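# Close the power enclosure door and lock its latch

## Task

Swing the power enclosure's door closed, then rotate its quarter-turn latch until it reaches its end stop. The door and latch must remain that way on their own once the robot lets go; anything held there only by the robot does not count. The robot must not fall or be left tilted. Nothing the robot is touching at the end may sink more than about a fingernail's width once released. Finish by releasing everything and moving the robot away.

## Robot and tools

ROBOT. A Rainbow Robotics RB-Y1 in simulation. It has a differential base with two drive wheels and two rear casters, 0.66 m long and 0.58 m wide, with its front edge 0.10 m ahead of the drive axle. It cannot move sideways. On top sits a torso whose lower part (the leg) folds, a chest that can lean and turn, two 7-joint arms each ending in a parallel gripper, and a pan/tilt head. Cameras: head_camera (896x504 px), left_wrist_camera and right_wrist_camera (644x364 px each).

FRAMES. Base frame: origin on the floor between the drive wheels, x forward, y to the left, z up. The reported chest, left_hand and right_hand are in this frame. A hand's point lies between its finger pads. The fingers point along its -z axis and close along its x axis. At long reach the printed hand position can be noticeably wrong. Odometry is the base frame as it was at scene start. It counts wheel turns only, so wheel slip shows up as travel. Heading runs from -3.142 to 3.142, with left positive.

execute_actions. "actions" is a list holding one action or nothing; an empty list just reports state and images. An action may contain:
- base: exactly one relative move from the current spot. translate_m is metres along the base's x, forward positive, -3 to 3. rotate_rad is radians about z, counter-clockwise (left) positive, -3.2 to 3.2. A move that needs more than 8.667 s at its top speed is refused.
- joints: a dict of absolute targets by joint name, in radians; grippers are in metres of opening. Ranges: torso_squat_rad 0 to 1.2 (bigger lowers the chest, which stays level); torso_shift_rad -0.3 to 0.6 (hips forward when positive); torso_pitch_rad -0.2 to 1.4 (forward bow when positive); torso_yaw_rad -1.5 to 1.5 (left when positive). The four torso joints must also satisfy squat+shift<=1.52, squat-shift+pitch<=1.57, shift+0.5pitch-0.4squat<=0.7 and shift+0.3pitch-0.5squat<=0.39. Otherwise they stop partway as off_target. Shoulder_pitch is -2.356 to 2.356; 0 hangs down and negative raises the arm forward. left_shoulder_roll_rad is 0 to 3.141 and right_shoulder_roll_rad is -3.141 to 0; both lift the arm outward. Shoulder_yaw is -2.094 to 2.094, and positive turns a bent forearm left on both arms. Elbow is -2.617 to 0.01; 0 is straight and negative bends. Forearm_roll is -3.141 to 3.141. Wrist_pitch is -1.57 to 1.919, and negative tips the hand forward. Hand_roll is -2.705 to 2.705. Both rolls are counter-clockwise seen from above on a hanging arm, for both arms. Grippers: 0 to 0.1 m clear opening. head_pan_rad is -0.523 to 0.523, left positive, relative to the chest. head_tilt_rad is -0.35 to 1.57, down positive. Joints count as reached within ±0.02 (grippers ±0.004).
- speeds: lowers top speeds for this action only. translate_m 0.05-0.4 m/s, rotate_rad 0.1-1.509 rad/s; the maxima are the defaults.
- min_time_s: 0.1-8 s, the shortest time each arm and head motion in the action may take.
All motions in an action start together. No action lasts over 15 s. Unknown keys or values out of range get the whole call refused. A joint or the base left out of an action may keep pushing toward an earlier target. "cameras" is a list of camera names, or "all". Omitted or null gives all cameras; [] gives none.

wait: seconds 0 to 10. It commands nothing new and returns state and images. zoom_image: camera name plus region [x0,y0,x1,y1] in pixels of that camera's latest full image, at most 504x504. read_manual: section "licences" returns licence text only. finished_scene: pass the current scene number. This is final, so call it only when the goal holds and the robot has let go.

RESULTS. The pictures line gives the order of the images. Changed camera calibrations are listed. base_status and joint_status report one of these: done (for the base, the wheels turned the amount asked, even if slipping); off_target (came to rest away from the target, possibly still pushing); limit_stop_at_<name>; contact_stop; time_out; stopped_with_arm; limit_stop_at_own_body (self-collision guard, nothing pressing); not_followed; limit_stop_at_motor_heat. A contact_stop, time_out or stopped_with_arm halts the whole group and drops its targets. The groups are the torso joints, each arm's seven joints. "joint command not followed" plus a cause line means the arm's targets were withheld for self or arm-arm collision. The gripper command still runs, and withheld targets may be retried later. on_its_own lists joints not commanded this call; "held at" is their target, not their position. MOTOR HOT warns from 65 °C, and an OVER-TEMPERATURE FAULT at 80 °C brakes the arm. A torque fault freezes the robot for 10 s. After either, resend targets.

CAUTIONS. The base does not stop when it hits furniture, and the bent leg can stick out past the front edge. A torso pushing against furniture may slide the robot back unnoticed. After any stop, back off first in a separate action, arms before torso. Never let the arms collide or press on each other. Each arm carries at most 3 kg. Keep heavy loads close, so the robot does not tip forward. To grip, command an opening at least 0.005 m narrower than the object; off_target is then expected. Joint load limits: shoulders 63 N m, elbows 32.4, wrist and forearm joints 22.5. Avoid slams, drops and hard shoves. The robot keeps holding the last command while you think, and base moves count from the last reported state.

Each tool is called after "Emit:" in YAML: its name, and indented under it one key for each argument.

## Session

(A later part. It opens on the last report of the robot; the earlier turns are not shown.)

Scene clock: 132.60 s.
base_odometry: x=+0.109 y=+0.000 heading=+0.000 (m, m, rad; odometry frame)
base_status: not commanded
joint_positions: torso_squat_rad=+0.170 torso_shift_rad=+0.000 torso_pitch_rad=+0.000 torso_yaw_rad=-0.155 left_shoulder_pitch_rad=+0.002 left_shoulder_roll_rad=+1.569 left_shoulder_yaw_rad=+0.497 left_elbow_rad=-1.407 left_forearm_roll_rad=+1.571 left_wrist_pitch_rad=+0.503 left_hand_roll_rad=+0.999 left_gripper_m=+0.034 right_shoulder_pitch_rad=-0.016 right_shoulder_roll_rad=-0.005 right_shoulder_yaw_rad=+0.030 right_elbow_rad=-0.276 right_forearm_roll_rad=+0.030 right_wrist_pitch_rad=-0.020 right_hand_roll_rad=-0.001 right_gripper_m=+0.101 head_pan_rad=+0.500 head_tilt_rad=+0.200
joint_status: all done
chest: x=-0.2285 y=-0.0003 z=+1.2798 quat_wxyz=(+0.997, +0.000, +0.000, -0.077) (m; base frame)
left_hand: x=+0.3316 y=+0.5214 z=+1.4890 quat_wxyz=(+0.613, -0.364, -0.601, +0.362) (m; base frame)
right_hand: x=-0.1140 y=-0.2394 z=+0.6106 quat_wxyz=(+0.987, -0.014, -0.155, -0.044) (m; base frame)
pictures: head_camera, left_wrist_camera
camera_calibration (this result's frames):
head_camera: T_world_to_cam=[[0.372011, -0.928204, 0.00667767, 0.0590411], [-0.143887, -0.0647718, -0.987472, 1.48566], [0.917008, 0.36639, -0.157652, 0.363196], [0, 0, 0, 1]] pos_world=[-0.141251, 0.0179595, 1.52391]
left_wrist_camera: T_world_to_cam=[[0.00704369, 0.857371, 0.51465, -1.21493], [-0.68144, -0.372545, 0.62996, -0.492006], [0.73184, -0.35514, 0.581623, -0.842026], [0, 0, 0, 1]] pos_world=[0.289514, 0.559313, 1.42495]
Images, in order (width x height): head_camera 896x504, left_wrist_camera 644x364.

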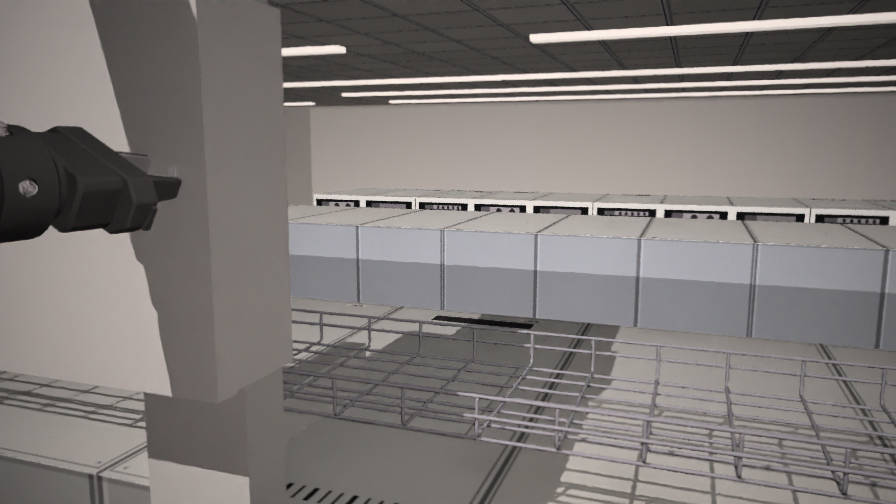

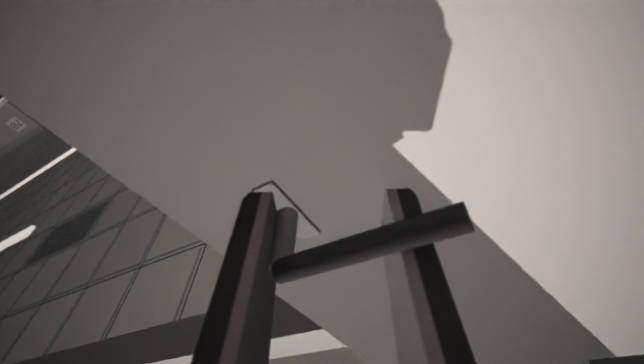

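Emit:
execute_actions:
  actions:
    - {"base":{"translate_m":-0.02},"speeds":{"translate_m":0.05},"joints":{"left_hand_roll_rad":0,"left_gripper_m":0.04},"min_time_s":1.5}
  cameras: []

Emit:
execute_actions:
  actions:
    - {"base":{"translate_m":0.045},"speeds":{"translate_m":0.05},"joints":{"torso_yaw_rad":-0.085}}
  cameras: ["left_wrist_camera"]

Emit:
execute_actions:
  actions:
    - {"joints":{"torso_squat_rad":0.33}}
  cameras: ["left_wrist_camera","head_camera"]

Scene clock: 137.17 s.
base_odometry: x=+0.089 y=+0.000 heading=+0.000 (m, m, rad; odometry frame)
base_status: done
joint_positions: torso_squat_rad=+0.170 torso_shift_rad=+0.001 torso_pitch_rad=+0.002 torso_yaw_rad=-0.155 left_shoulder_pitch_rad=+0.000 left_shoulder_roll_rad=+1.570 left_shoulder_yaw_rad=+0.500 left_elbow_rad=-1.400 left_forearm_roll_rad=+1.570 left_wrist_pitch_rad=+0.500 left_hand_roll_rad=+0.000 left_gripper_m=+0.040 right_shoulder_pitch_rad=-0.016 right_shoulder_roll_rad=-0.005 right_shoulder_yaw_rad=+0.030 right_elbow_rad=-0.276 right_forearm_roll_rad=+0.030 right_wrist_pitch_rad=-0.020 right_hand_roll_rad=-0.001 right_gripper_m=+0.101 head_pan_rad=+0.500 head_tilt_rad=+0.200
joint_status: all done
chest: x=-0.2263 y=+0.0008 z=+1.2798 quat_wxyz=(+0.997, -0.001, +0.001, -0.077) (m; base frame)
left_hand: x=+0.3339 y=+0.5254 z=+1.4897 quat_wxyz=(+0.710, -0.031, -0.703, +0.027) (m; base frame)
right_hand: x=-0.1139 y=-0.2393 z=+0.6107 quat_wxyz=(+0.987, -0.015, -0.153, -0.044) (m; base frame)
pictures: none
No camera images: the call's "cameras" was empty. Leave "cameras" out to get every camera's image.

Scene clock: 138.87 s.
base_odometry: x=+0.134 y=+0.000 heading=+0.000 (m, m, rad; odometry frame)
base_status: done
joint_positions: torso_squat_rad=+0.170 torso_shift_rad=+0.001 torso_pitch_rad=+0.002 torso_yaw_rad=-0.085 left_shoulder_pitch_rad=+0.000 left_shoulder_roll_rad=+1.570 left_shoulder_yaw_rad=+0.500 left_elbow_rad=-1.400 left_forearm_roll_rad=+1.570 left_wrist_pitch_rad=+0.500 left_hand_roll_rad=+0.000 left_gripper_m=+0.040 right_shoulder_pitch_rad=-0.016 right_shoulder_roll_rad=-0.005 right_shoulder_yaw_rad=+0.030 right_elbow_rad=-0.276 right_forearm_roll_rad=+0.030 right_wrist_pitch_rad=-0.020 right_hand_roll_rad=-0.001 right_gripper_m=+0.101 head_pan_rad=+0.500 head_tilt_rad=+0.200
joint_status: all done
chest: x=-0.2263 y=+0.0008 z=+1.2798 quat_wxyz=(+0.999, -0.001, +0.001, -0.042) (m; base frame)
left_hand: x=+0.2958 y=+0.5634 z=+1.4897 quat_wxyz=(+0.708, -0.006, -0.704, +0.052) (m; base frame)
right_hand: x=-0.0974 y=-0.2307 z=+0.6107 quat_wxyz=(+0.988, -0.009, -0.153, -0.010) (m; base frame)
pictures: left_wrist_camera
camera_calibration (this result's frames):
left_wrist_camera: T_world_to_cam=[[-0.00243767, 0.0338102, 0.999425, -1.50647], [-0.636614, -0.770793, 0.0245229, 0.611917], [0.771179, -0.636188, 0.023403, 0.176913], [0, 0, 0, 1]] pos_world=[0.249451, 0.635145, 1.48646]
Images, in order (width x height): left_wrist_camera 644x364.

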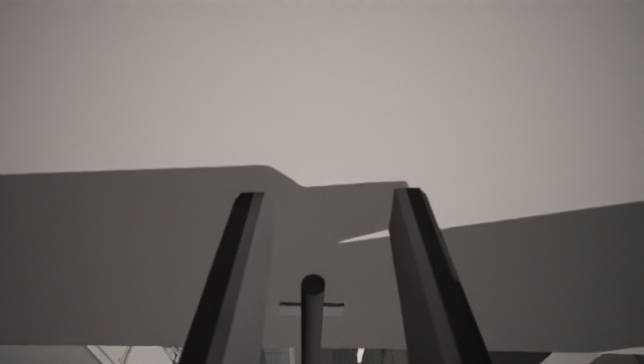

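Scene clock: 140.20 s.
base_odometry: x=+0.134 y=+0.000 heading=+0.000 (m, m, rad; odometry frame)
base_status: not commanded
joint_positions: torso_squat_rad=+0.330 torso_shift_rad=+0.001 torso_pitch_rad=+0.002 torso_yaw_rad=-0.085 left_shoulder_pitch_rad=-0.002 left_shoulder_roll_rad=+1.571 left_shoulder_yaw_rad=+0.502 left_elbow_rad=-1.400 left_forearm_roll_rad=+1.570 left_wrist_pitch_rad=+0.499 left_hand_roll_rad=+0.000 left_gripper_m=+0.041 right_shoulder_pitch_rad=-0.016 right_shoulder_roll_rad=-0.005 right_shoulder_yaw_rad=+0.030 right_elbow_rad=-0.276 right_forearm_roll_rad=+0.030 right_wrist_pitch_rad=-0.020 right_hand_roll_rad=-0.001 right_gripper_m=+0.101 head_pan_rad=+0.500 head_tilt_rad=+0.200
joint_status: all done
chest: x=-0.2267 y=+0.0008 z=+1.2521 quat_wxyz=(+0.999, +0.000, +0.001, -0.042) (m; base frame)
left_hand: x=+0.2949 y=+0.5632 z=+1.4650 quat_wxyz=(+0.706, -0.006, -0.706, +0.052) (m; base frame)
right_hand: x=-0.0974 y=-0.2307 z=+0.5830 quat_wxyz=(+0.988, -0.009, -0.154, -0.010) (m; base frame)
pictures: head_camera, left_wrist_camera
camera_calibration (this result's frames):
head_camera: T_world_to_cam=[[0.435838, -0.899998, 0.00693116, 0.0736592], [-0.141151, -0.0759563, -0.98707, 1.45881], [0.888888, 0.429224, -0.16014, 0.353514], [0, 0, 0, 1]] pos_world=[-0.140424, 0.0253626, 1.49605]
left_wrist_camera: T_world_to_cam=[[-0.00821085, 0.0329257, 0.999424, -1.47951], [-0.636759, -0.770799, 0.0201624, 0.618172], [0.771019, -0.636226, 0.0272946, 0.172402], [0, 0, 0, 1]] pos_world=[0.248553, 0.634887, 1.46149]
Images, in order (width x height): head_camera 896x504, left_wrist_camera 644x364.

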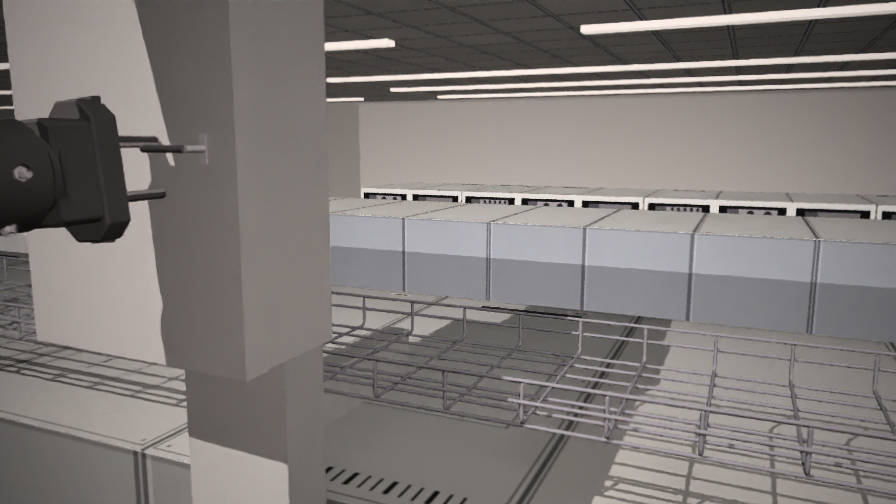

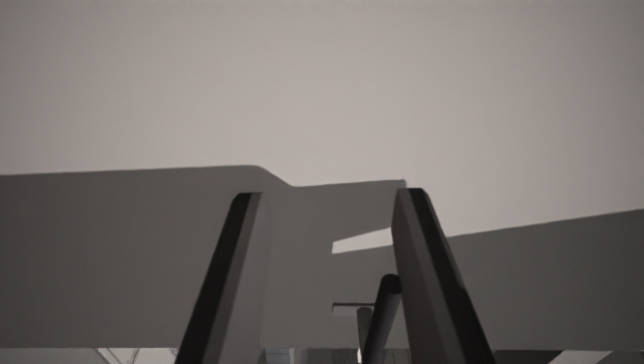

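Emit:
execute_actions:
  actions:
    - {"joints":{"torso_squat_rad":0.45,"torso_yaw_rad":-0.1}}
  cameras: ["left_wrist_camera","head_camera"]

Emit:
zoom_image:
  camera: "head_camera"
  region: [60,60,300,260]

Scene clock: 144.40 s.
base_odometry: x=+0.134 y=+0.000 heading=+0.000 (m, m, rad; odometry frame)
base_status: not commanded
joint_positions: torso_squat_rad=+0.423 torso_shift_rad=+0.000 torso_pitch_rad=-0.003 torso_yaw_rad=-0.094 left_shoulder_pitch_rad=-0.005 left_shoulder_roll_rad=+1.574 left_shoulder_yaw_rad=+0.507 left_elbow_rad=-1.396 left_forearm_roll_rad=+1.569 left_wrist_pitch_rad=+0.496 left_hand_roll_rad=+0.000 left_gripper_m=+0.052 right_shoulder_pitch_rad=-0.016 right_shoulder_roll_rad=-0.005 right_shoulder_yaw_rad=+0.030 right_elbow_rad=-0.276 right_forearm_roll_rad=+0.030 right_wrist_pitch_rad=-0.020 right_hand_roll_rad=-0.001 right_gripper_m=+0.101 head_pan_rad=+0.500 head_tilt_rad=+0.200
joint_status: torso_squat_rad contact_stop (moved +0.093 of +0.120); the others done
on_its_own: torso_squat_rad is held at +0.423, not at your +0.450, since a contact_stop
chest: x=-0.2288 y=+0.0008 z=+1.2281 quat_wxyz=(+0.999, +0.000, -0.001, -0.047) (m; base frame)
left_hand: x=+0.2963 y=+0.5590 z=+1.4483 quat_wxyz=(+0.701, -0.009, -0.711, +0.049) (m; base frame)
right_hand: x=-0.0988 y=-0.2318 z=+0.5595 quat_wxyz=(+0.988, -0.010, -0.156, -0.014) (m; base frame)
pictures: head_camera, left_wrist_camera
camera_calibration (this result's frames):
head_camera: T_world_to_cam=[[0.427226, -0.904103, 0.0087056, 0.0706603], [-0.137671, -0.0745656, -0.987667, 1.43634], [0.893602, 0.420759, -0.156325, 0.347918], [0, 0, 0, 1]] pos_world=[-0.143346, 0.0245958, 1.4724]
left_wrist_camera: T_world_to_cam=[[-0.0226896, 0.0325081, 0.999214, -1.45786], [-0.642644, -0.766096, 0.0103311, 0.629537], [0.765829, -0.641904, 0.0382735, 0.157942], [0, 0, 0, 1]] pos_world=[0.250533, 0.631062, 1.44417]
Images, in order (width x height): head_camera 896x504, left_wrist_camera 644x364.

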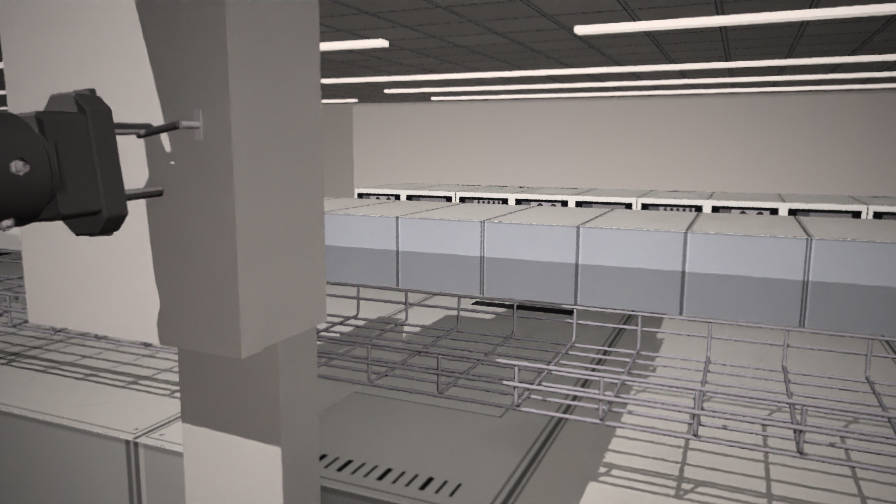

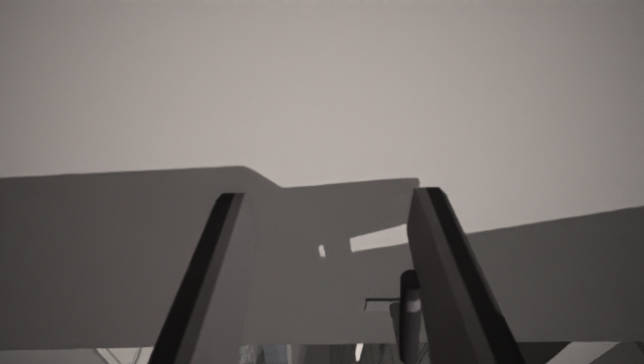

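Region (60, 60, 300, 260) of head_camera's 896x504 image, scaled by 2.100, with more detail than that image has.

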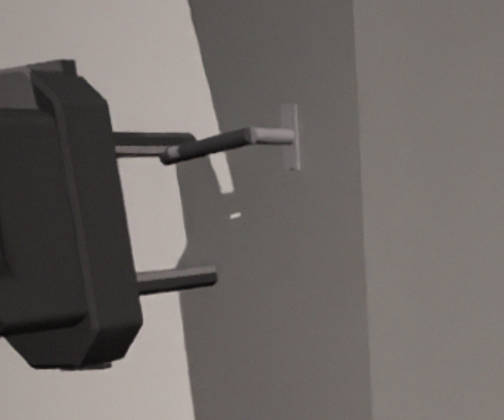

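Emit:
execute_actions:
  actions:
    - {"base":{"translate_m":0.035},"speeds":{"translate_m":0.05}}
  cameras: ["left_wrist_camera","head_camera"]

Emit:
zoom_image:
  camera: "head_camera"
  region: [60,60,300,260]

Scene clock: 147.63 s.
base_odometry: x=+0.168 y=+0.000 heading=+0.001 (m, m, rad; odometry frame)
base_status: done
joint_positions: torso_squat_rad=+0.424 torso_shift_rad=-0.003 torso_pitch_rad=-0.008 torso_yaw_rad=-0.093 left_shoulder_pitch_rad=-0.003 left_shoulder_roll_rad=+1.572 left_shoulder_yaw_rad=+0.505 left_elbow_rad=-1.402 left_forearm_roll_rad=+1.571 left_wrist_pitch_rad=+0.500 left_hand_roll_rad=+0.000 left_gripper_m=+0.043 right_shoulder_pitch_rad=-0.016 right_shoulder_roll_rad=-0.005 right_shoulder_yaw_rad=+0.030 right_elbow_rad=-0.276 right_forearm_roll_rad=+0.030 right_wrist_pitch_rad=-0.020 right_hand_roll_rad=-0.001 right_gripper_m=+0.101 head_pan_rad=+0.500 head_tilt_rad=+0.200
joint_status: not commanded
on_its_own: torso_squat_rad is held at +0.423, not at your +0.450, since a contact_stop
chest: x=-0.2323 y=+0.0000 z=+1.2279 quat_wxyz=(+0.999, +0.000, -0.004, -0.047) (m; base frame)
left_hand: x=+0.2916 y=+0.5562 z=+1.4486 quat_wxyz=(+0.702, -0.010, -0.711, +0.047) (m; base frame)
right_hand: x=-0.0985 y=-0.2317 z=+0.5597 quat_wxyz=(+0.987, -0.009, -0.159, -0.014) (m; base frame)
pictures: head_camera, left_wrist_camera
camera_calibration (this result's frames):
head_camera: T_world_to_cam=[[0.42832, -0.903572, 0.00994336, 0.0701176], [-0.132423, -0.0736499, -0.988453, 1.43775], [0.893871, 0.422058, -0.1512, 0.345112], [0, 0, 0, 1]] pos_world=[-0.148127, 0.0235893, 1.47263]
left_wrist_camera: T_world_to_cam=[[-0.0207855, 0.0310374, 0.999302, -1.45808], [-0.645767, -0.763465, 0.0102806, 0.623886], [0.763252, -0.645103, 0.035912, 0.165702], [0, 0, 0, 1]] pos_world=[0.246106, 0.628465, 1.4447]
Images, in order (width x height): head_camera 896x504, left_wrist_camera 644x364.

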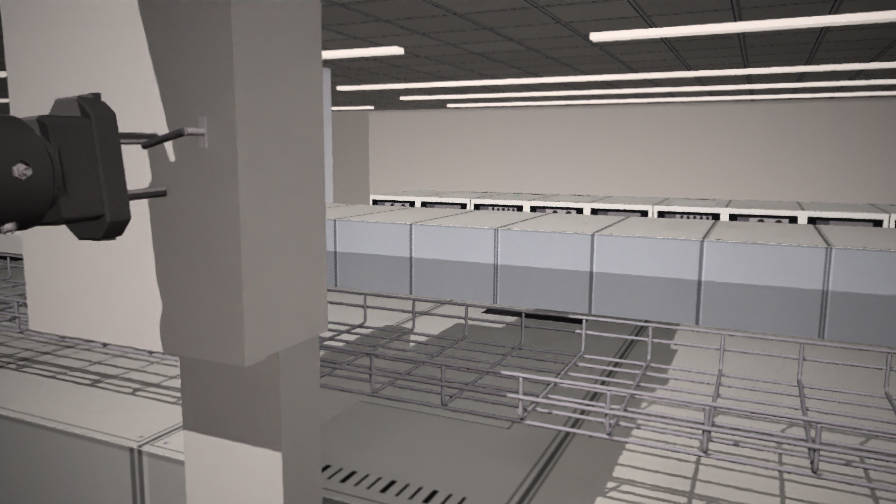

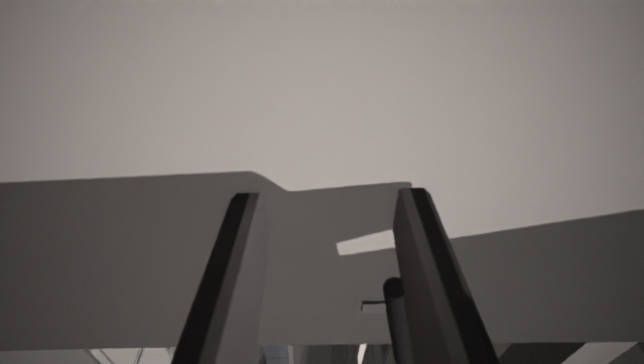

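Region (60, 60, 300, 260) of head_camera's 896x504 image, scaled by 2.100, with more detail than that image has.

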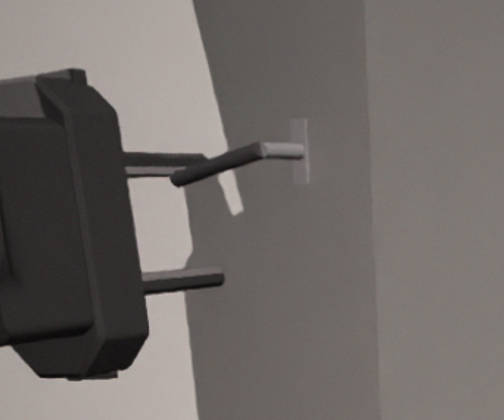

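Emit:
execute_actions:
  actions:
    - {"joints":{"torso_squat_rad":0.5,"torso_shift_rad":0.001,"torso_pitch_rad":0.002,"torso_yaw_rad":-0.11}}
  cameras: ["left_wrist_camera","head_camera"]

Emit:
zoom_image:
  camera: "head_camera"
  region: [60,40,300,240]

Scene clock: 151.30 s.
base_odometry: x=+0.168 y=+0.000 heading=+0.001 (m, m, rad; odometry frame)
base_status: not commanded
joint_positions: torso_squat_rad=+0.427 torso_shift_rad=-0.006 torso_pitch_rad=-0.013 torso_yaw_rad=-0.092 left_shoulder_pitch_rad=-0.001 left_shoulder_roll_rad=+1.571 left_shoulder_yaw_rad=+0.502 left_elbow_rad=-1.400 left_forearm_roll_rad=+1.570 left_wrist_pitch_rad=+0.500 left_hand_roll_rad=+0.000 left_gripper_m=+0.040 right_shoulder_pitch_rad=-0.016 right_shoulder_roll_rad=-0.005 right_shoulder_yaw_rad=+0.030 right_elbow_rad=-0.276 right_forearm_roll_rad=+0.030 right_wrist_pitch_rad=-0.020 right_hand_roll_rad=-0.001 right_gripper_m=+0.101 head_pan_rad=+0.500 head_tilt_rad=+0.200
joint_status: torso_squat_rad contact_stop (moved +0.003 of +0.076); the others done
on_its_own: torso_squat_rad is held at +0.426, not at your +0.500, since a contact_stop
chest: x=-0.2358 y=+0.0006 z=+1.2271 quat_wxyz=(+0.999, +0.000, -0.007, -0.046) (m; base frame)
left_hand: x=+0.2866 y=+0.5591 z=+1.4472 quat_wxyz=(+0.702, -0.009, -0.711, +0.049) (m; base frame)
right_hand: x=-0.0980 y=-0.2315 z=+0.5600 quat_wxyz=(+0.987, -0.009, -0.161, -0.013) (m; base frame)
pictures: head_camera, left_wrist_camera
camera_calibration (this result's frames):
head_camera: T_world_to_cam=[[0.429341, -0.903045, 0.0132715, 0.0683452], [-0.126733, -0.0747897, -0.989113, 1.43874], [0.894207, 0.422985, -0.146556, 0.342253], [0, 0, 0, 1]] pos_world=[-0.153053, 0.0245539, 1.47233]
left_wrist_camera: T_world_to_cam=[[-0.0211324, 0.0329173, 0.999235, -1.45772], [-0.642775, -0.765967, 0.0116391, 0.621442], [0.765764, -0.642037, 0.0373451, 0.166918], [0, 0, 0, 1]] pos_world=[0.240823, 0.631155, 1.44314]
Images, in order (width x height): head_camera 896x504, left_wrist_camera 644x364.

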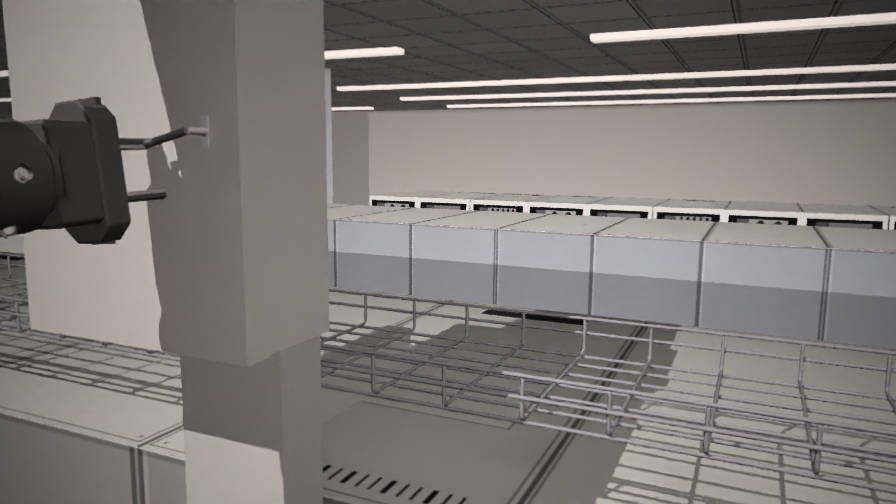

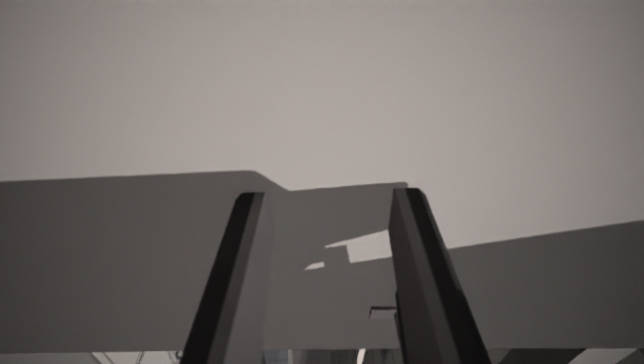

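Region (60, 40, 300, 240) of head_camera's 896x504 image, scaled by 2.100, with more detail than that image has.

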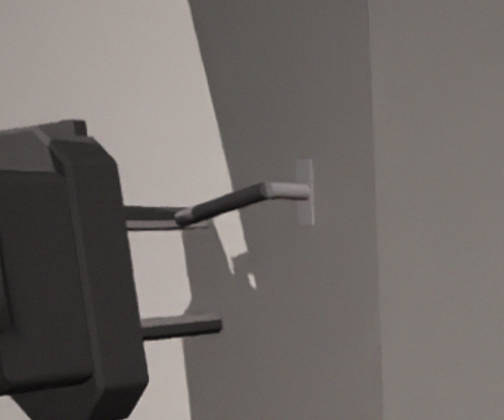

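Emit:
execute_actions:
  actions:
    - {"base":{"translate_m":-0.1},"speeds":{"translate_m":0.08}}
  cameras: ["left_wrist_camera","head_camera"]

Emit:
zoom_image:
  camera: "head_camera"
  region: [100,40,400,290]

Scene clock: 155.60 s.
base_odometry: x=+0.069 y=+0.000 heading=+0.003 (m, m, rad; odometry frame)
base_status: done
joint_positions: torso_squat_rad=+0.426 torso_shift_rad=-0.005 torso_pitch_rad=-0.011 torso_yaw_rad=-0.092 left_shoulder_pitch_rad=+0.000 left_shoulder_roll_rad=+1.570 left_shoulder_yaw_rad=+0.500 left_elbow_rad=-1.400 left_forearm_roll_rad=+1.570 left_wrist_pitch_rad=+0.500 left_hand_roll_rad=+0.000 left_gripper_m=+0.040 right_shoulder_pitch_rad=-0.016 right_shoulder_roll_rad=-0.005 right_shoulder_yaw_rad=+0.030 right_elbow_rad=-0.276 right_forearm_roll_rad=+0.030 right_wrist_pitch_rad=-0.020 right_hand_roll_rad=-0.001 right_gripper_m=+0.101 head_pan_rad=+0.500 head_tilt_rad=+0.200
joint_status: not commanded
on_its_own: torso_squat_rad is held at +0.426, not at your +0.500, since a contact_stop
chest: x=-0.2345 y=+0.0008 z=+1.2272 quat_wxyz=(+0.999, +0.000, -0.006, -0.046) (m; base frame)
left_hand: x=+0.2888 y=+0.5594 z=+1.4446 quat_wxyz=(+0.703, -0.009, -0.709, +0.050) (m; base frame)
right_hand: x=-0.0982 y=-0.2317 z=+0.5599 quat_wxyz=(+0.987, -0.010, -0.160, -0.013) (m; base frame)
pictures: head_camera, left_wrist_camera
camera_calibration (this result's frames):
head_camera: T_world_to_cam=[[0.428918, -0.903254, 0.01271, 0.0685722], [-0.128723, -0.0750395, -0.988837, 1.43819], [0.894125, 0.422494, -0.148455, 0.343406], [0, 0, 0, 1]] pos_world=[-0.151333, 0.0247717, 1.47224]
left_wrist_camera: T_world_to_cam=[[-0.0163618, 0.0337646, 0.999296, -1.45697], [-0.642745, -0.765926, 0.0153555, 0.617698], [0.765905, -0.642041, 0.034234, 0.169984], [0, 0, 0, 1]] pos_world=[0.242992, 0.631441, 1.44064]
Images, in order (width x height): head_camera 896x504, left_wrist_camera 644x364.

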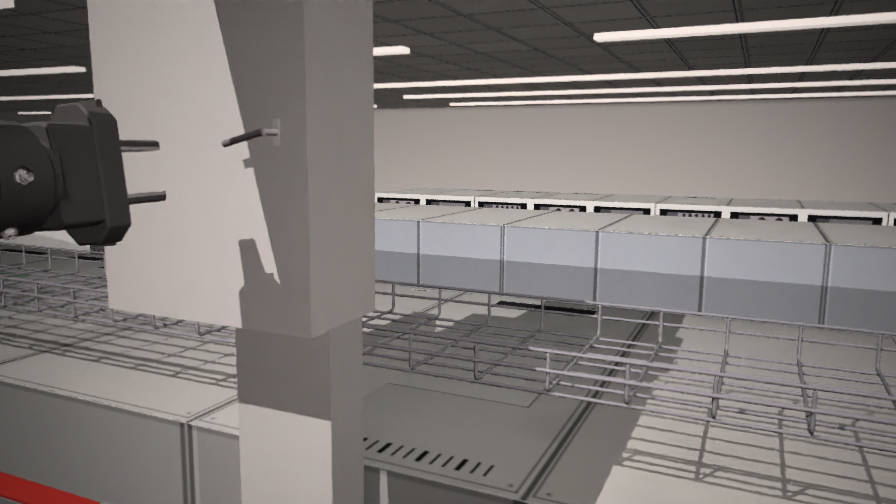

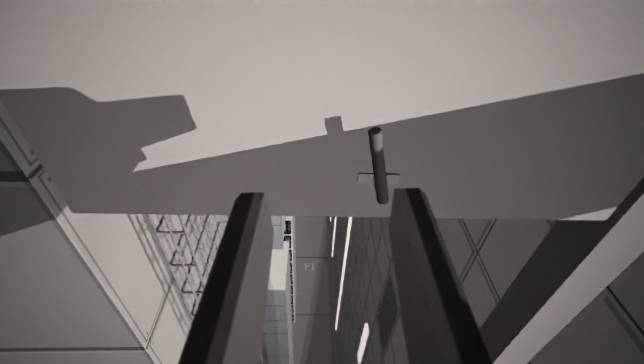

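Region (100, 40, 400, 290) of head_camera's 896x504 image, scaled by 1.680, with more detail than that image has.

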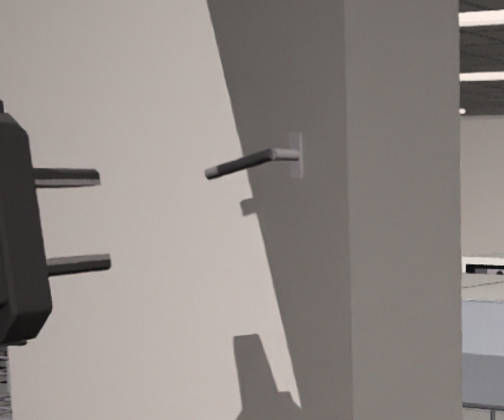

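Emit:
execute_actions:
  actions:
    - {"joints":{"torso_squat_rad":0.1,"torso_shift_rad":0.001,"torso_pitch_rad":0.002,"torso_yaw_rad":-0.075,"left_gripper_m":0}}
  cameras: []

Emit:
execute_actions:
  actions:
    - {"base":{"translate_m":0.085},"speeds":{"translate_m":0.06}}
  cameras: ["head_camera"]

Emit:
execute_actions:
  actions:
    - {"joints":{"torso_squat_rad":0.42}}
  cameras: ["left_wrist_camera","head_camera"]

Emit:
zoom_image:
  camera: "head_camera"
  region: [60,40,300,240]

Scene clock: 160.73 s.
base_odometry: x=+0.069 y=+0.000 heading=+0.003 (m, m, rad; odometry frame)
base_status: not commanded
joint_positions: torso_squat_rad=+0.100 torso_shift_rad=+0.001 torso_pitch_rad=+0.002 torso_yaw_rad=-0.075 left_shoulder_pitch_rad=+0.000 left_shoulder_roll_rad=+1.570 left_shoulder_yaw_rad=+0.500 left_elbow_rad=-1.400 left_forearm_roll_rad=+1.570 left_wrist_pitch_rad=+0.500 left_hand_roll_rad=+0.000 left_gripper_m=+0.001 right_shoulder_pitch_rad=-0.016 right_shoulder_roll_rad=-0.005 right_shoulder_yaw_rad=+0.030 right_elbow_rad=-0.276 right_forearm_roll_rad=+0.030 right_wrist_pitch_rad=-0.020 right_hand_roll_rad=-0.001 right_gripper_m=+0.101 head_pan_rad=+0.500 head_tilt_rad=+0.200
joint_status: all done
chest: x=-0.2266 y=+0.0008 z=+1.2864 quat_wxyz=(+0.999, +0.000, +0.001, -0.038) (m; base frame)
left_hand: x=+0.2899 y=+0.5685 z=+1.4966 quat_wxyz=(+0.708, -0.003, -0.704, +0.056) (m; base frame)
right_hand: x=-0.0953 y=-0.2293 z=+0.6173 quat_wxyz=(+0.988, -0.008, -0.154, -0.005) (m; base frame)
pictures: none
No camera images: the call's "cameras" was empty. Leave "cameras" out to get every camera's image.

Scene clock: 162.97 s.
base_odometry: x=+0.154 y=+0.000 heading=+0.003 (m, m, rad; odometry frame)
base_status: done
joint_positions: torso_squat_rad=+0.100 torso_shift_rad=+0.001 torso_pitch_rad=+0.002 torso_yaw_rad=-0.075 left_shoulder_pitch_rad=+0.000 left_shoulder_roll_rad=+1.570 left_shoulder_yaw_rad=+0.500 left_elbow_rad=-1.400 left_forearm_roll_rad=+1.570 left_wrist_pitch_rad=+0.500 left_hand_roll_rad=+0.000 left_gripper_m=+0.001 right_shoulder_pitch_rad=-0.016 right_shoulder_roll_rad=-0.005 right_shoulder_yaw_rad=+0.030 right_elbow_rad=-0.276 right_forearm_roll_rad=+0.030 right_wrist_pitch_rad=-0.020 right_hand_roll_rad=-0.001 right_gripper_m=+0.101 head_pan_rad=+0.500 head_tilt_rad=+0.200
joint_status: not commanded
chest: x=-0.2267 y=+0.0008 z=+1.2864 quat_wxyz=(+0.999, -0.001, +0.001, -0.038) (m; base frame)
left_hand: x=+0.2897 y=+0.5686 z=+1.4966 quat_wxyz=(+0.708, -0.003, -0.704, +0.056) (m; base frame)
right_hand: x=-0.0953 y=-0.2293 z=+0.6173 quat_wxyz=(+0.988, -0.008, -0.154, -0.005) (m; base frame)
pictures: head_camera
camera_calibration (this result's frames):
head_camera: T_world_to_cam=[[0.44474, -0.895633, 0.00690652, 0.0755353], [-0.140728, -0.0774919, -0.987011, 1.49269], [0.884535, 0.437991, -0.160505, 0.358437], [0, 0, 0, 1]] pos_world=[-0.14058, 0.0263308, 1.53031]
Images, in order (width x height): head_camera 896x504.

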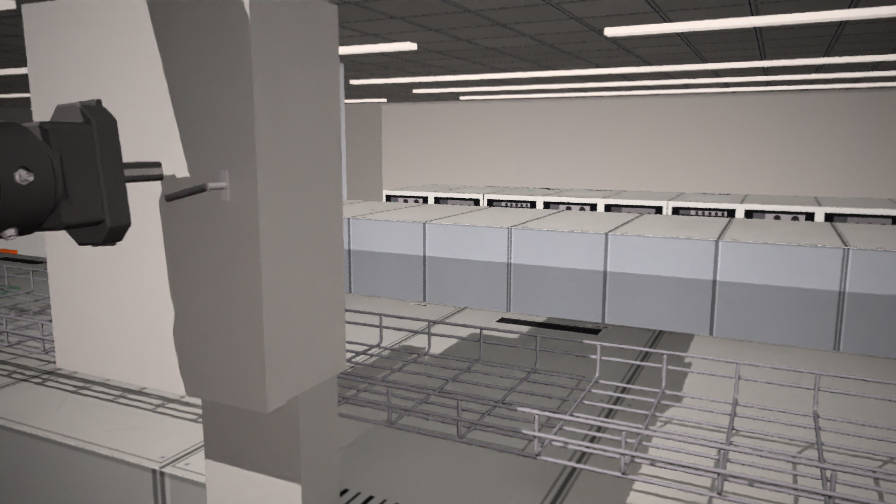

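Scene clock: 164.83 s.
base_odometry: x=+0.154 y=+0.000 heading=+0.003 (m, m, rad; odometry frame)
base_status: not commanded
joint_positions: torso_squat_rad=+0.420 torso_shift_rad=+0.001 torso_pitch_rad=+0.002 torso_yaw_rad=-0.075 left_shoulder_pitch_rad=+0.000 left_shoulder_roll_rad=+1.570 left_shoulder_yaw_rad=+0.500 left_elbow_rad=-1.400 left_forearm_roll_rad=+1.570 left_wrist_pitch_rad=+0.500 left_hand_roll_rad=+0.000 left_gripper_m=+0.001 right_shoulder_pitch_rad=-0.016 right_shoulder_roll_rad=-0.005 right_shoulder_yaw_rad=+0.030 right_elbow_rad=-0.276 right_forearm_roll_rad=+0.030 right_wrist_pitch_rad=-0.020 right_hand_roll_rad=-0.001 right_gripper_m=+0.101 head_pan_rad=+0.500 head_tilt_rad=+0.200
joint_status: all done
chest: x=-0.2268 y=+0.0008 z=+1.2291 quat_wxyz=(+0.999, +0.000, +0.001, -0.038) (m; base frame)
left_hand: x=+0.2895 y=+0.5685 z=+1.4394 quat_wxyz=(+0.708, -0.003, -0.704, +0.056) (m; base frame)
right_hand: x=-0.0953 y=-0.2294 z=+0.5600 quat_wxyz=(+0.988, -0.008, -0.154, -0.005) (m; base frame)
pictures: head_camera, left_wrist_camera
camera_calibration (this result's frames):
head_camera: T_world_to_cam=[[0.444738, -0.895633, 0.00700737, 0.0758406], [-0.140505, -0.0774921, -0.987043, 1.43615], [0.884571, 0.437991, -0.160305, 0.349163], [0, 0, 0, 1]] pos_world=[-0.140803, 0.0262849, 1.47298]
left_wrist_camera: T_world_to_cam=[[-0.00357187, 0.0337601, 0.999424, -1.45598], [-0.629002, -0.777033, 0.0239998, 0.615135], [0.777396, -0.628553, 0.0240106, 0.179172], [0, 0, 0, 1]] pos_world=[0.242433, 0.639753, 1.43608]
Images, in order (width x height): head_camera 896x504, left_wrist_camera 644x364.

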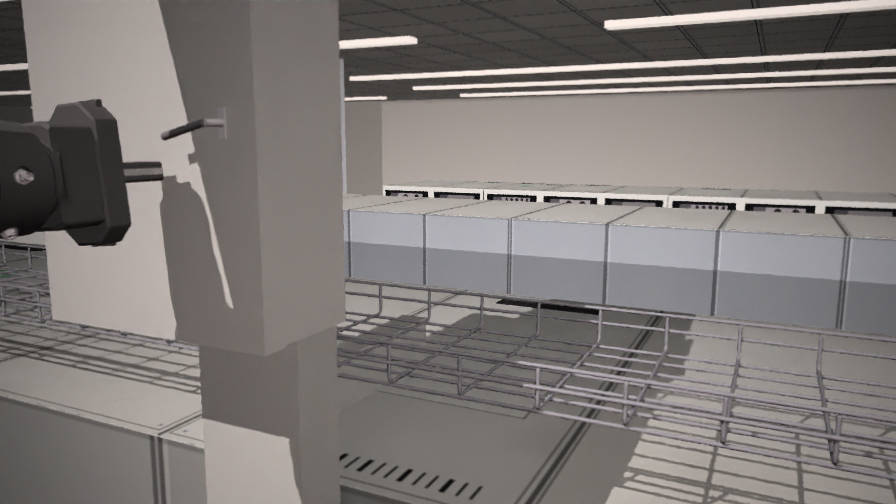

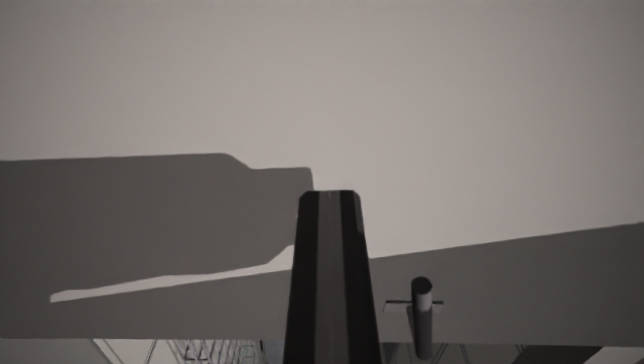

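Region (60, 40, 300, 240) of head_camera's 896x504 image, scaled by 2.100, with more detail than that image has.

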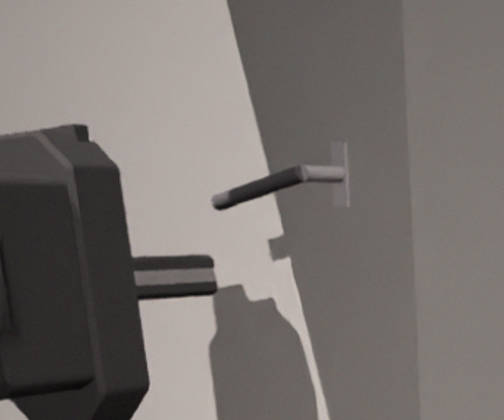

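Emit:
execute_actions:
  actions:
    - {"joints":{"torso_squat_rad":0.1}}
  cameras: []

Emit:
execute_actions:
  actions:
    - {"joints":{"torso_yaw_rad":-0.13}}
  cameras: ["left_wrist_camera","head_camera"]

Emit:
execute_actions:
  actions:
    - {"joints":{"torso_squat_rad":0.36}}
  cameras: ["left_wrist_camera","head_camera"]

Emit:
zoom_image:
  camera: "head_camera"
  region: [40,40,280,240]

Scene clock: 170.30 s.
base_odometry: x=+0.154 y=+0.000 heading=+0.003 (m, m, rad; odometry frame)
base_status: not commanded
joint_positions: torso_squat_rad=+0.100 torso_shift_rad=+0.001 torso_pitch_rad=+0.002 torso_yaw_rad=-0.075 left_shoulder_pitch_rad=+0.000 left_shoulder_roll_rad=+1.570 left_shoulder_yaw_rad=+0.500 left_elbow_rad=-1.400 left_forearm_roll_rad=+1.570 left_wrist_pitch_rad=+0.500 left_hand_roll_rad=+0.000 left_gripper_m=+0.001 right_shoulder_pitch_rad=-0.016 right_shoulder_roll_rad=-0.005 right_shoulder_yaw_rad=+0.030 right_elbow_rad=-0.276 right_forearm_roll_rad=+0.030 right_wrist_pitch_rad=-0.020 right_hand_roll_rad=-0.001 right_gripper_m=+0.101 head_pan_rad=+0.500 head_tilt_rad=+0.200
joint_status: all done
chest: x=-0.2266 y=+0.0008 z=+1.2864 quat_wxyz=(+0.999, -0.001, +0.001, -0.038) (m; base frame)
left_hand: x=+0.2898 y=+0.5686 z=+1.4965 quat_wxyz=(+0.708, -0.003, -0.704, +0.056) (m; base frame)
right_hand: x=-0.0953 y=-0.2293 z=+0.6173 quat_wxyz=(+0.988, -0.008, -0.154, -0.005) (m; base frame)
pictures: none
No camera images: the call's "cameras" was empty. Leave "cameras" out to get every camera's image.

Scene clock: 171.27 s.
base_odometry: x=+0.153 y=+0.000 heading=+0.004 (m, m, rad; odometry frame)
base_status: not commanded
joint_positions: torso_squat_rad=+0.101 torso_shift_rad=-0.002 torso_pitch_rad=-0.004 torso_yaw_rad=-0.114 left_shoulder_pitch_rad=+0.001 left_shoulder_roll_rad=+1.570 left_shoulder_yaw_rad=+0.501 left_elbow_rad=-1.399 left_forearm_roll_rad=+1.570 left_wrist_pitch_rad=+0.500 left_hand_roll_rad=+0.000 left_gripper_m=+0.001 right_shoulder_pitch_rad=-0.016 right_shoulder_roll_rad=-0.005 right_shoulder_yaw_rad=+0.030 right_elbow_rad=-0.276 right_forearm_roll_rad=+0.030 right_wrist_pitch_rad=-0.020 right_hand_roll_rad=-0.001 right_gripper_m=+0.101 head_pan_rad=+0.500 head_tilt_rad=+0.200
joint_status: torso_yaw_rad contact_stop (moved -0.039 of -0.055)
chest: x=-0.2311 y=+0.0011 z=+1.2864 quat_wxyz=(+0.998, -0.001, -0.002, -0.057) (m; base frame)
left_hand: x=+0.3056 y=+0.5490 z=+1.4996 quat_wxyz=(+0.706, -0.017, -0.706, +0.043) (m; base frame)
right_hand: x=-0.1046 y=-0.2344 z=+0.6181 quat_wxyz=(+0.987, -0.012, -0.157, -0.024) (m; base frame)
pictures: head_camera, left_wrist_camera
camera_calibration (this result's frames):
head_camera: T_world_to_cam=[[0.409323, -0.912335, 0.00996033, 0.0656116], [-0.137286, -0.072379, -0.987884, 1.49393], [0.902002, 0.402996, -0.154877, 0.35907], [0, 0, 0, 1]] pos_world=[-0.145643, 0.0232851, 1.53079]
left_wrist_camera: T_world_to_cam=[[-0.00840289, 0.0351101, 0.999348, -1.51459], [-0.658049, -0.752685, 0.020911, 0.608758], [0.752928, -0.657444, 0.0294289, 0.168174], [0, 0, 0, 1]] pos_world=[0.261243, 0.621945, 1.49593]
Images, in order (width x height): head_camera 896x504, left_wrist_camera 644x364.

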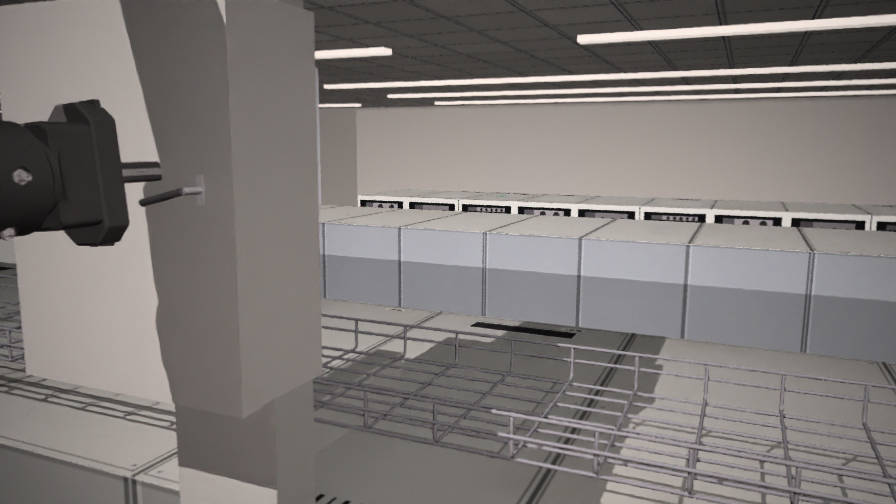

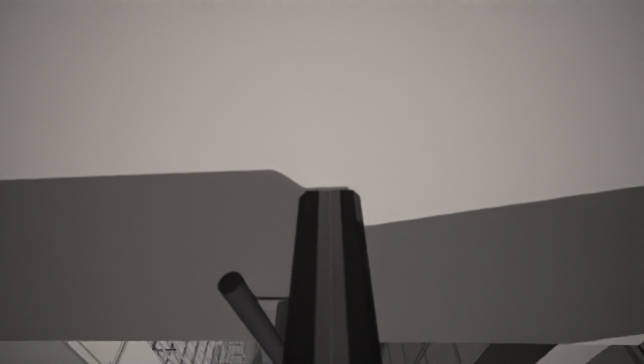

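not run: a stop came earlier in this reply.

Region (40, 40, 280, 240) of head_camera's 896x504 image, scaled by 2.100, with more detail than that image has.

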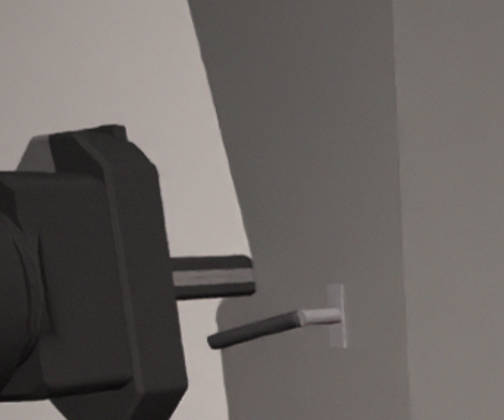

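Emit:
execute_actions:
  actions:
    - {"base":{"translate_m":-0.025},"speeds":{"translate_m":0.05}}
  cameras: []

Emit:
execute_actions:
  actions:
    - {"joints":{"torso_yaw_rad":-0.13,"torso_shift_rad":0.001,"torso_pitch_rad":0.002,"torso_squat_rad":0.1}}
  cameras: ["left_wrist_camera"]

Emit:
execute_actions:
  actions:
    - {"joints":{"torso_squat_rad":0.4}}
  cameras: ["left_wrist_camera","head_camera"]

Emit:
zoom_image:
  camera: "head_camera"
  region: [40,40,280,240]

Scene clock: 175.73 s.
base_odometry: x=+0.129 y=+0.000 heading=+0.004 (m, m, rad; odometry frame)
base_status: done
joint_positions: torso_squat_rad=+0.100 torso_shift_rad=-0.001 torso_pitch_rad=-0.002 torso_yaw_rad=-0.115 left_shoulder_pitch_rad=+0.000 left_shoulder_roll_rad=+1.570 left_shoulder_yaw_rad=+0.500 left_elbow_rad=-1.400 left_forearm_roll_rad=+1.570 left_wrist_pitch_rad=+0.500 left_hand_roll_rad=+0.000 left_gripper_m=+0.001 right_shoulder_pitch_rad=-0.016 right_shoulder_roll_rad=-0.005 right_shoulder_yaw_rad=+0.030 right_elbow_rad=-0.276 right_forearm_roll_rad=+0.030 right_wrist_pitch_rad=-0.020 right_hand_roll_rad=-0.001 right_gripper_m=+0.101 head_pan_rad=+0.500 head_tilt_rad=+0.200
joint_status: not commanded
chest: x=-0.2293 y=+0.0009 z=+1.2864 quat_wxyz=(+0.998, +0.000, -0.001, -0.058) (m; base frame)
left_hand: x=+0.3086 y=+0.5477 z=+1.4982 quat_wxyz=(+0.708, -0.017, -0.705, +0.042) (m; base frame)
right_hand: x=-0.1047 y=-0.2345 z=+0.6178 quat_wxyz=(+0.987, -0.012, -0.155, -0.025) (m; base frame)
pictures: none
No camera images: the call's "cameras" was empty. Leave "cameras" out to get every camera's image.

Scene clock: 176.77 s.
base_odometry: x=+0.129 y=+0.000 heading=+0.004 (m, m, rad; odometry frame)
base_status: not commanded
joint_positions: torso_squat_rad=+0.100 torso_shift_rad=+0.001 torso_pitch_rad=+0.002 torso_yaw_rad=-0.130 left_shoulder_pitch_rad=+0.000 left_shoulder_roll_rad=+1.570 left_shoulder_yaw_rad=+0.500 left_elbow_rad=-1.400 left_forearm_roll_rad=+1.570 left_wrist_pitch_rad=+0.500 left_hand_roll_rad=+0.000 left_gripper_m=+0.001 right_shoulder_pitch_rad=-0.016 right_shoulder_roll_rad=-0.005 right_shoulder_yaw_rad=+0.030 right_elbow_rad=-0.276 right_forearm_roll_rad=+0.030 right_wrist_pitch_rad=-0.020 right_hand_roll_rad=-0.001 right_gripper_m=+0.101 head_pan_rad=+0.500 head_tilt_rad=+0.200
joint_status: all done
chest: x=-0.2267 y=+0.0009 z=+1.2864 quat_wxyz=(+0.998, -0.001, +0.001, -0.065) (m; base frame)
left_hand: x=+0.3201 y=+0.5396 z=+1.4962 quat_wxyz=(+0.709, -0.022, -0.704, +0.037) (m; base frame)
right_hand: x=-0.1081 y=-0.2363 z=+0.6173 quat_wxyz=(+0.988, -0.013, -0.153, -0.032) (m; base frame)
pictures: left_wrist_camera
camera_calibration (this result's frames):
left_wrist_camera: T_world_to_cam=[[-0.000999447, 0.0341975, 0.999415, -1.51272], [-0.670538, -0.741464, 0.0247005, 0.603584], [0.741874, -0.670121, 0.0236718, 0.170133], [0, 0, 0, 1]] pos_world=[0.276997, 0.613276, 1.49289]
Images, in order (width x height): left_wrist_camera 644x364.

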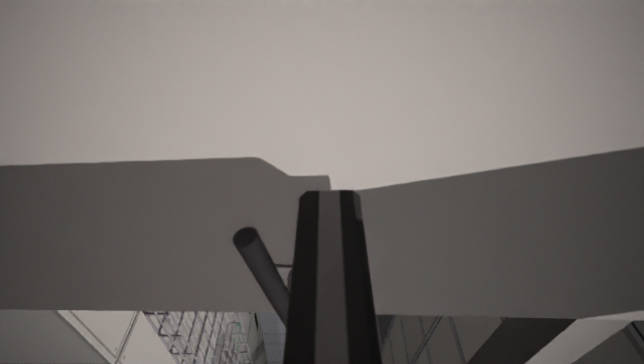

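Scene clock: 178.57 s.
base_odometry: x=+0.129 y=+0.000 heading=+0.004 (m, m, rad; odometry frame)
base_status: not commanded
joint_positions: torso_squat_rad=+0.400 torso_shift_rad=+0.000 torso_pitch_rad=+0.000 torso_yaw_rad=-0.129 left_shoulder_pitch_rad=-0.005 left_shoulder_roll_rad=+1.574 left_shoulder_yaw_rad=+0.507 left_elbow_rad=-1.397 left_forearm_roll_rad=+1.569 left_wrist_pitch_rad=+0.497 left_hand_roll_rad=+0.000 left_gripper_m=+0.001 right_shoulder_pitch_rad=-0.016 right_shoulder_roll_rad=-0.005 right_shoulder_yaw_rad=+0.030 right_elbow_rad=-0.276 right_forearm_roll_rad=+0.030 right_wrist_pitch_rad=-0.020 right_hand_roll_rad=-0.001 right_gripper_m=+0.101 head_pan_rad=+0.500 head_tilt_rad=+0.200
joint_status: all done
chest: x=-0.2280 y=+0.0007 z=+1.2346 quat_wxyz=(+0.998, +0.000, +0.000, -0.065) (m; base frame)
left_hand: x=+0.3169 y=+0.5396 z=+1.4535 quat_wxyz=(+0.703, -0.021, -0.710, +0.036) (m; base frame)
right_hand: x=-0.1078 y=-0.2361 z=+0.5657 quat_wxyz=(+0.987, -0.012, -0.155, -0.032) (m; base frame)
pictures: head_camera, left_wrist_camera
camera_calibration (this result's frames):
head_camera: T_world_to_cam=[[0.395358, -0.918496, 0.00753577, 0.0643106], [-0.142397, -0.0693946, -0.987374, 1.4414], [0.907422, 0.389294, -0.158227, 0.353787], [0, 0, 0, 1]] pos_world=[-0.141208, 0.0213675, 1.4787]
left_wrist_camera: T_world_to_cam=[[-0.0185399, 0.0320979, 0.999313, -1.46326], [-0.669692, -0.742551, 0.0114262, 0.622116], [0.742408, -0.66902, 0.0352625, 0.155945], [0, 0, 0, 1]] pos_world=[0.273722, 0.613251, 1.44965]
Images, in order (width x height): head_camera 896x504, left_wrist_camera 644x364.

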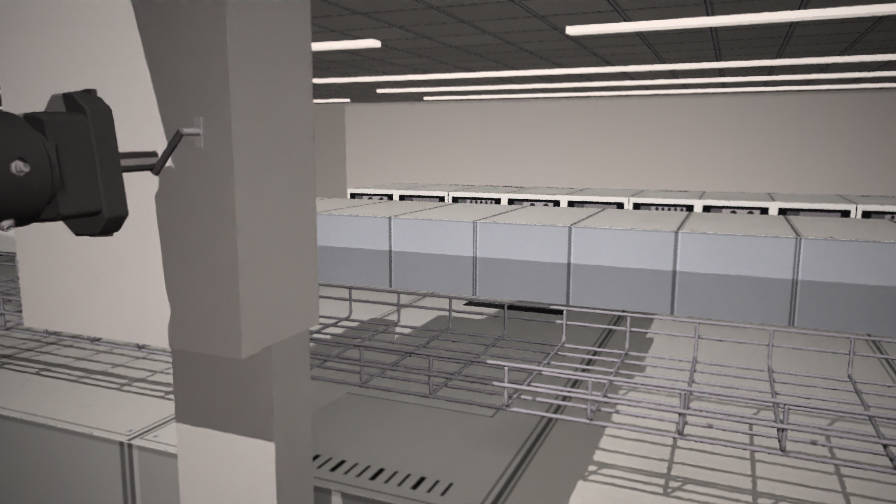

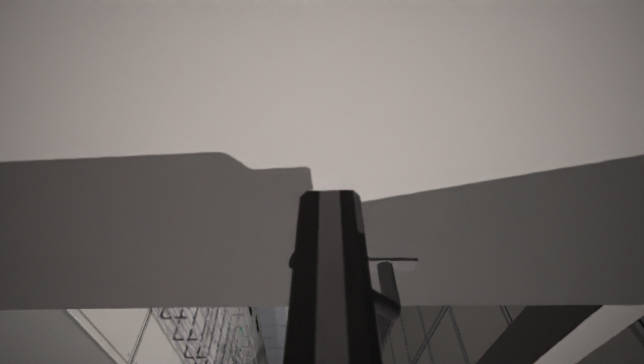

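Region (40, 40, 280, 240) of head_camera's 896x504 image, scaled by 2.100, with more detail than that image has.

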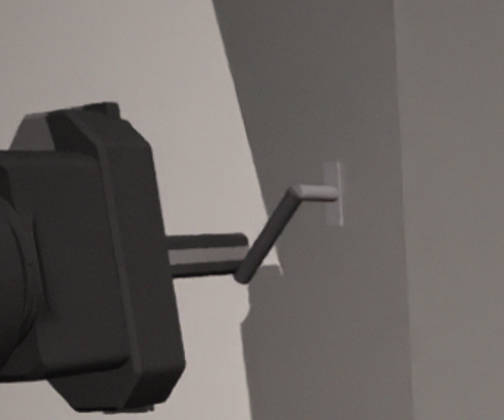

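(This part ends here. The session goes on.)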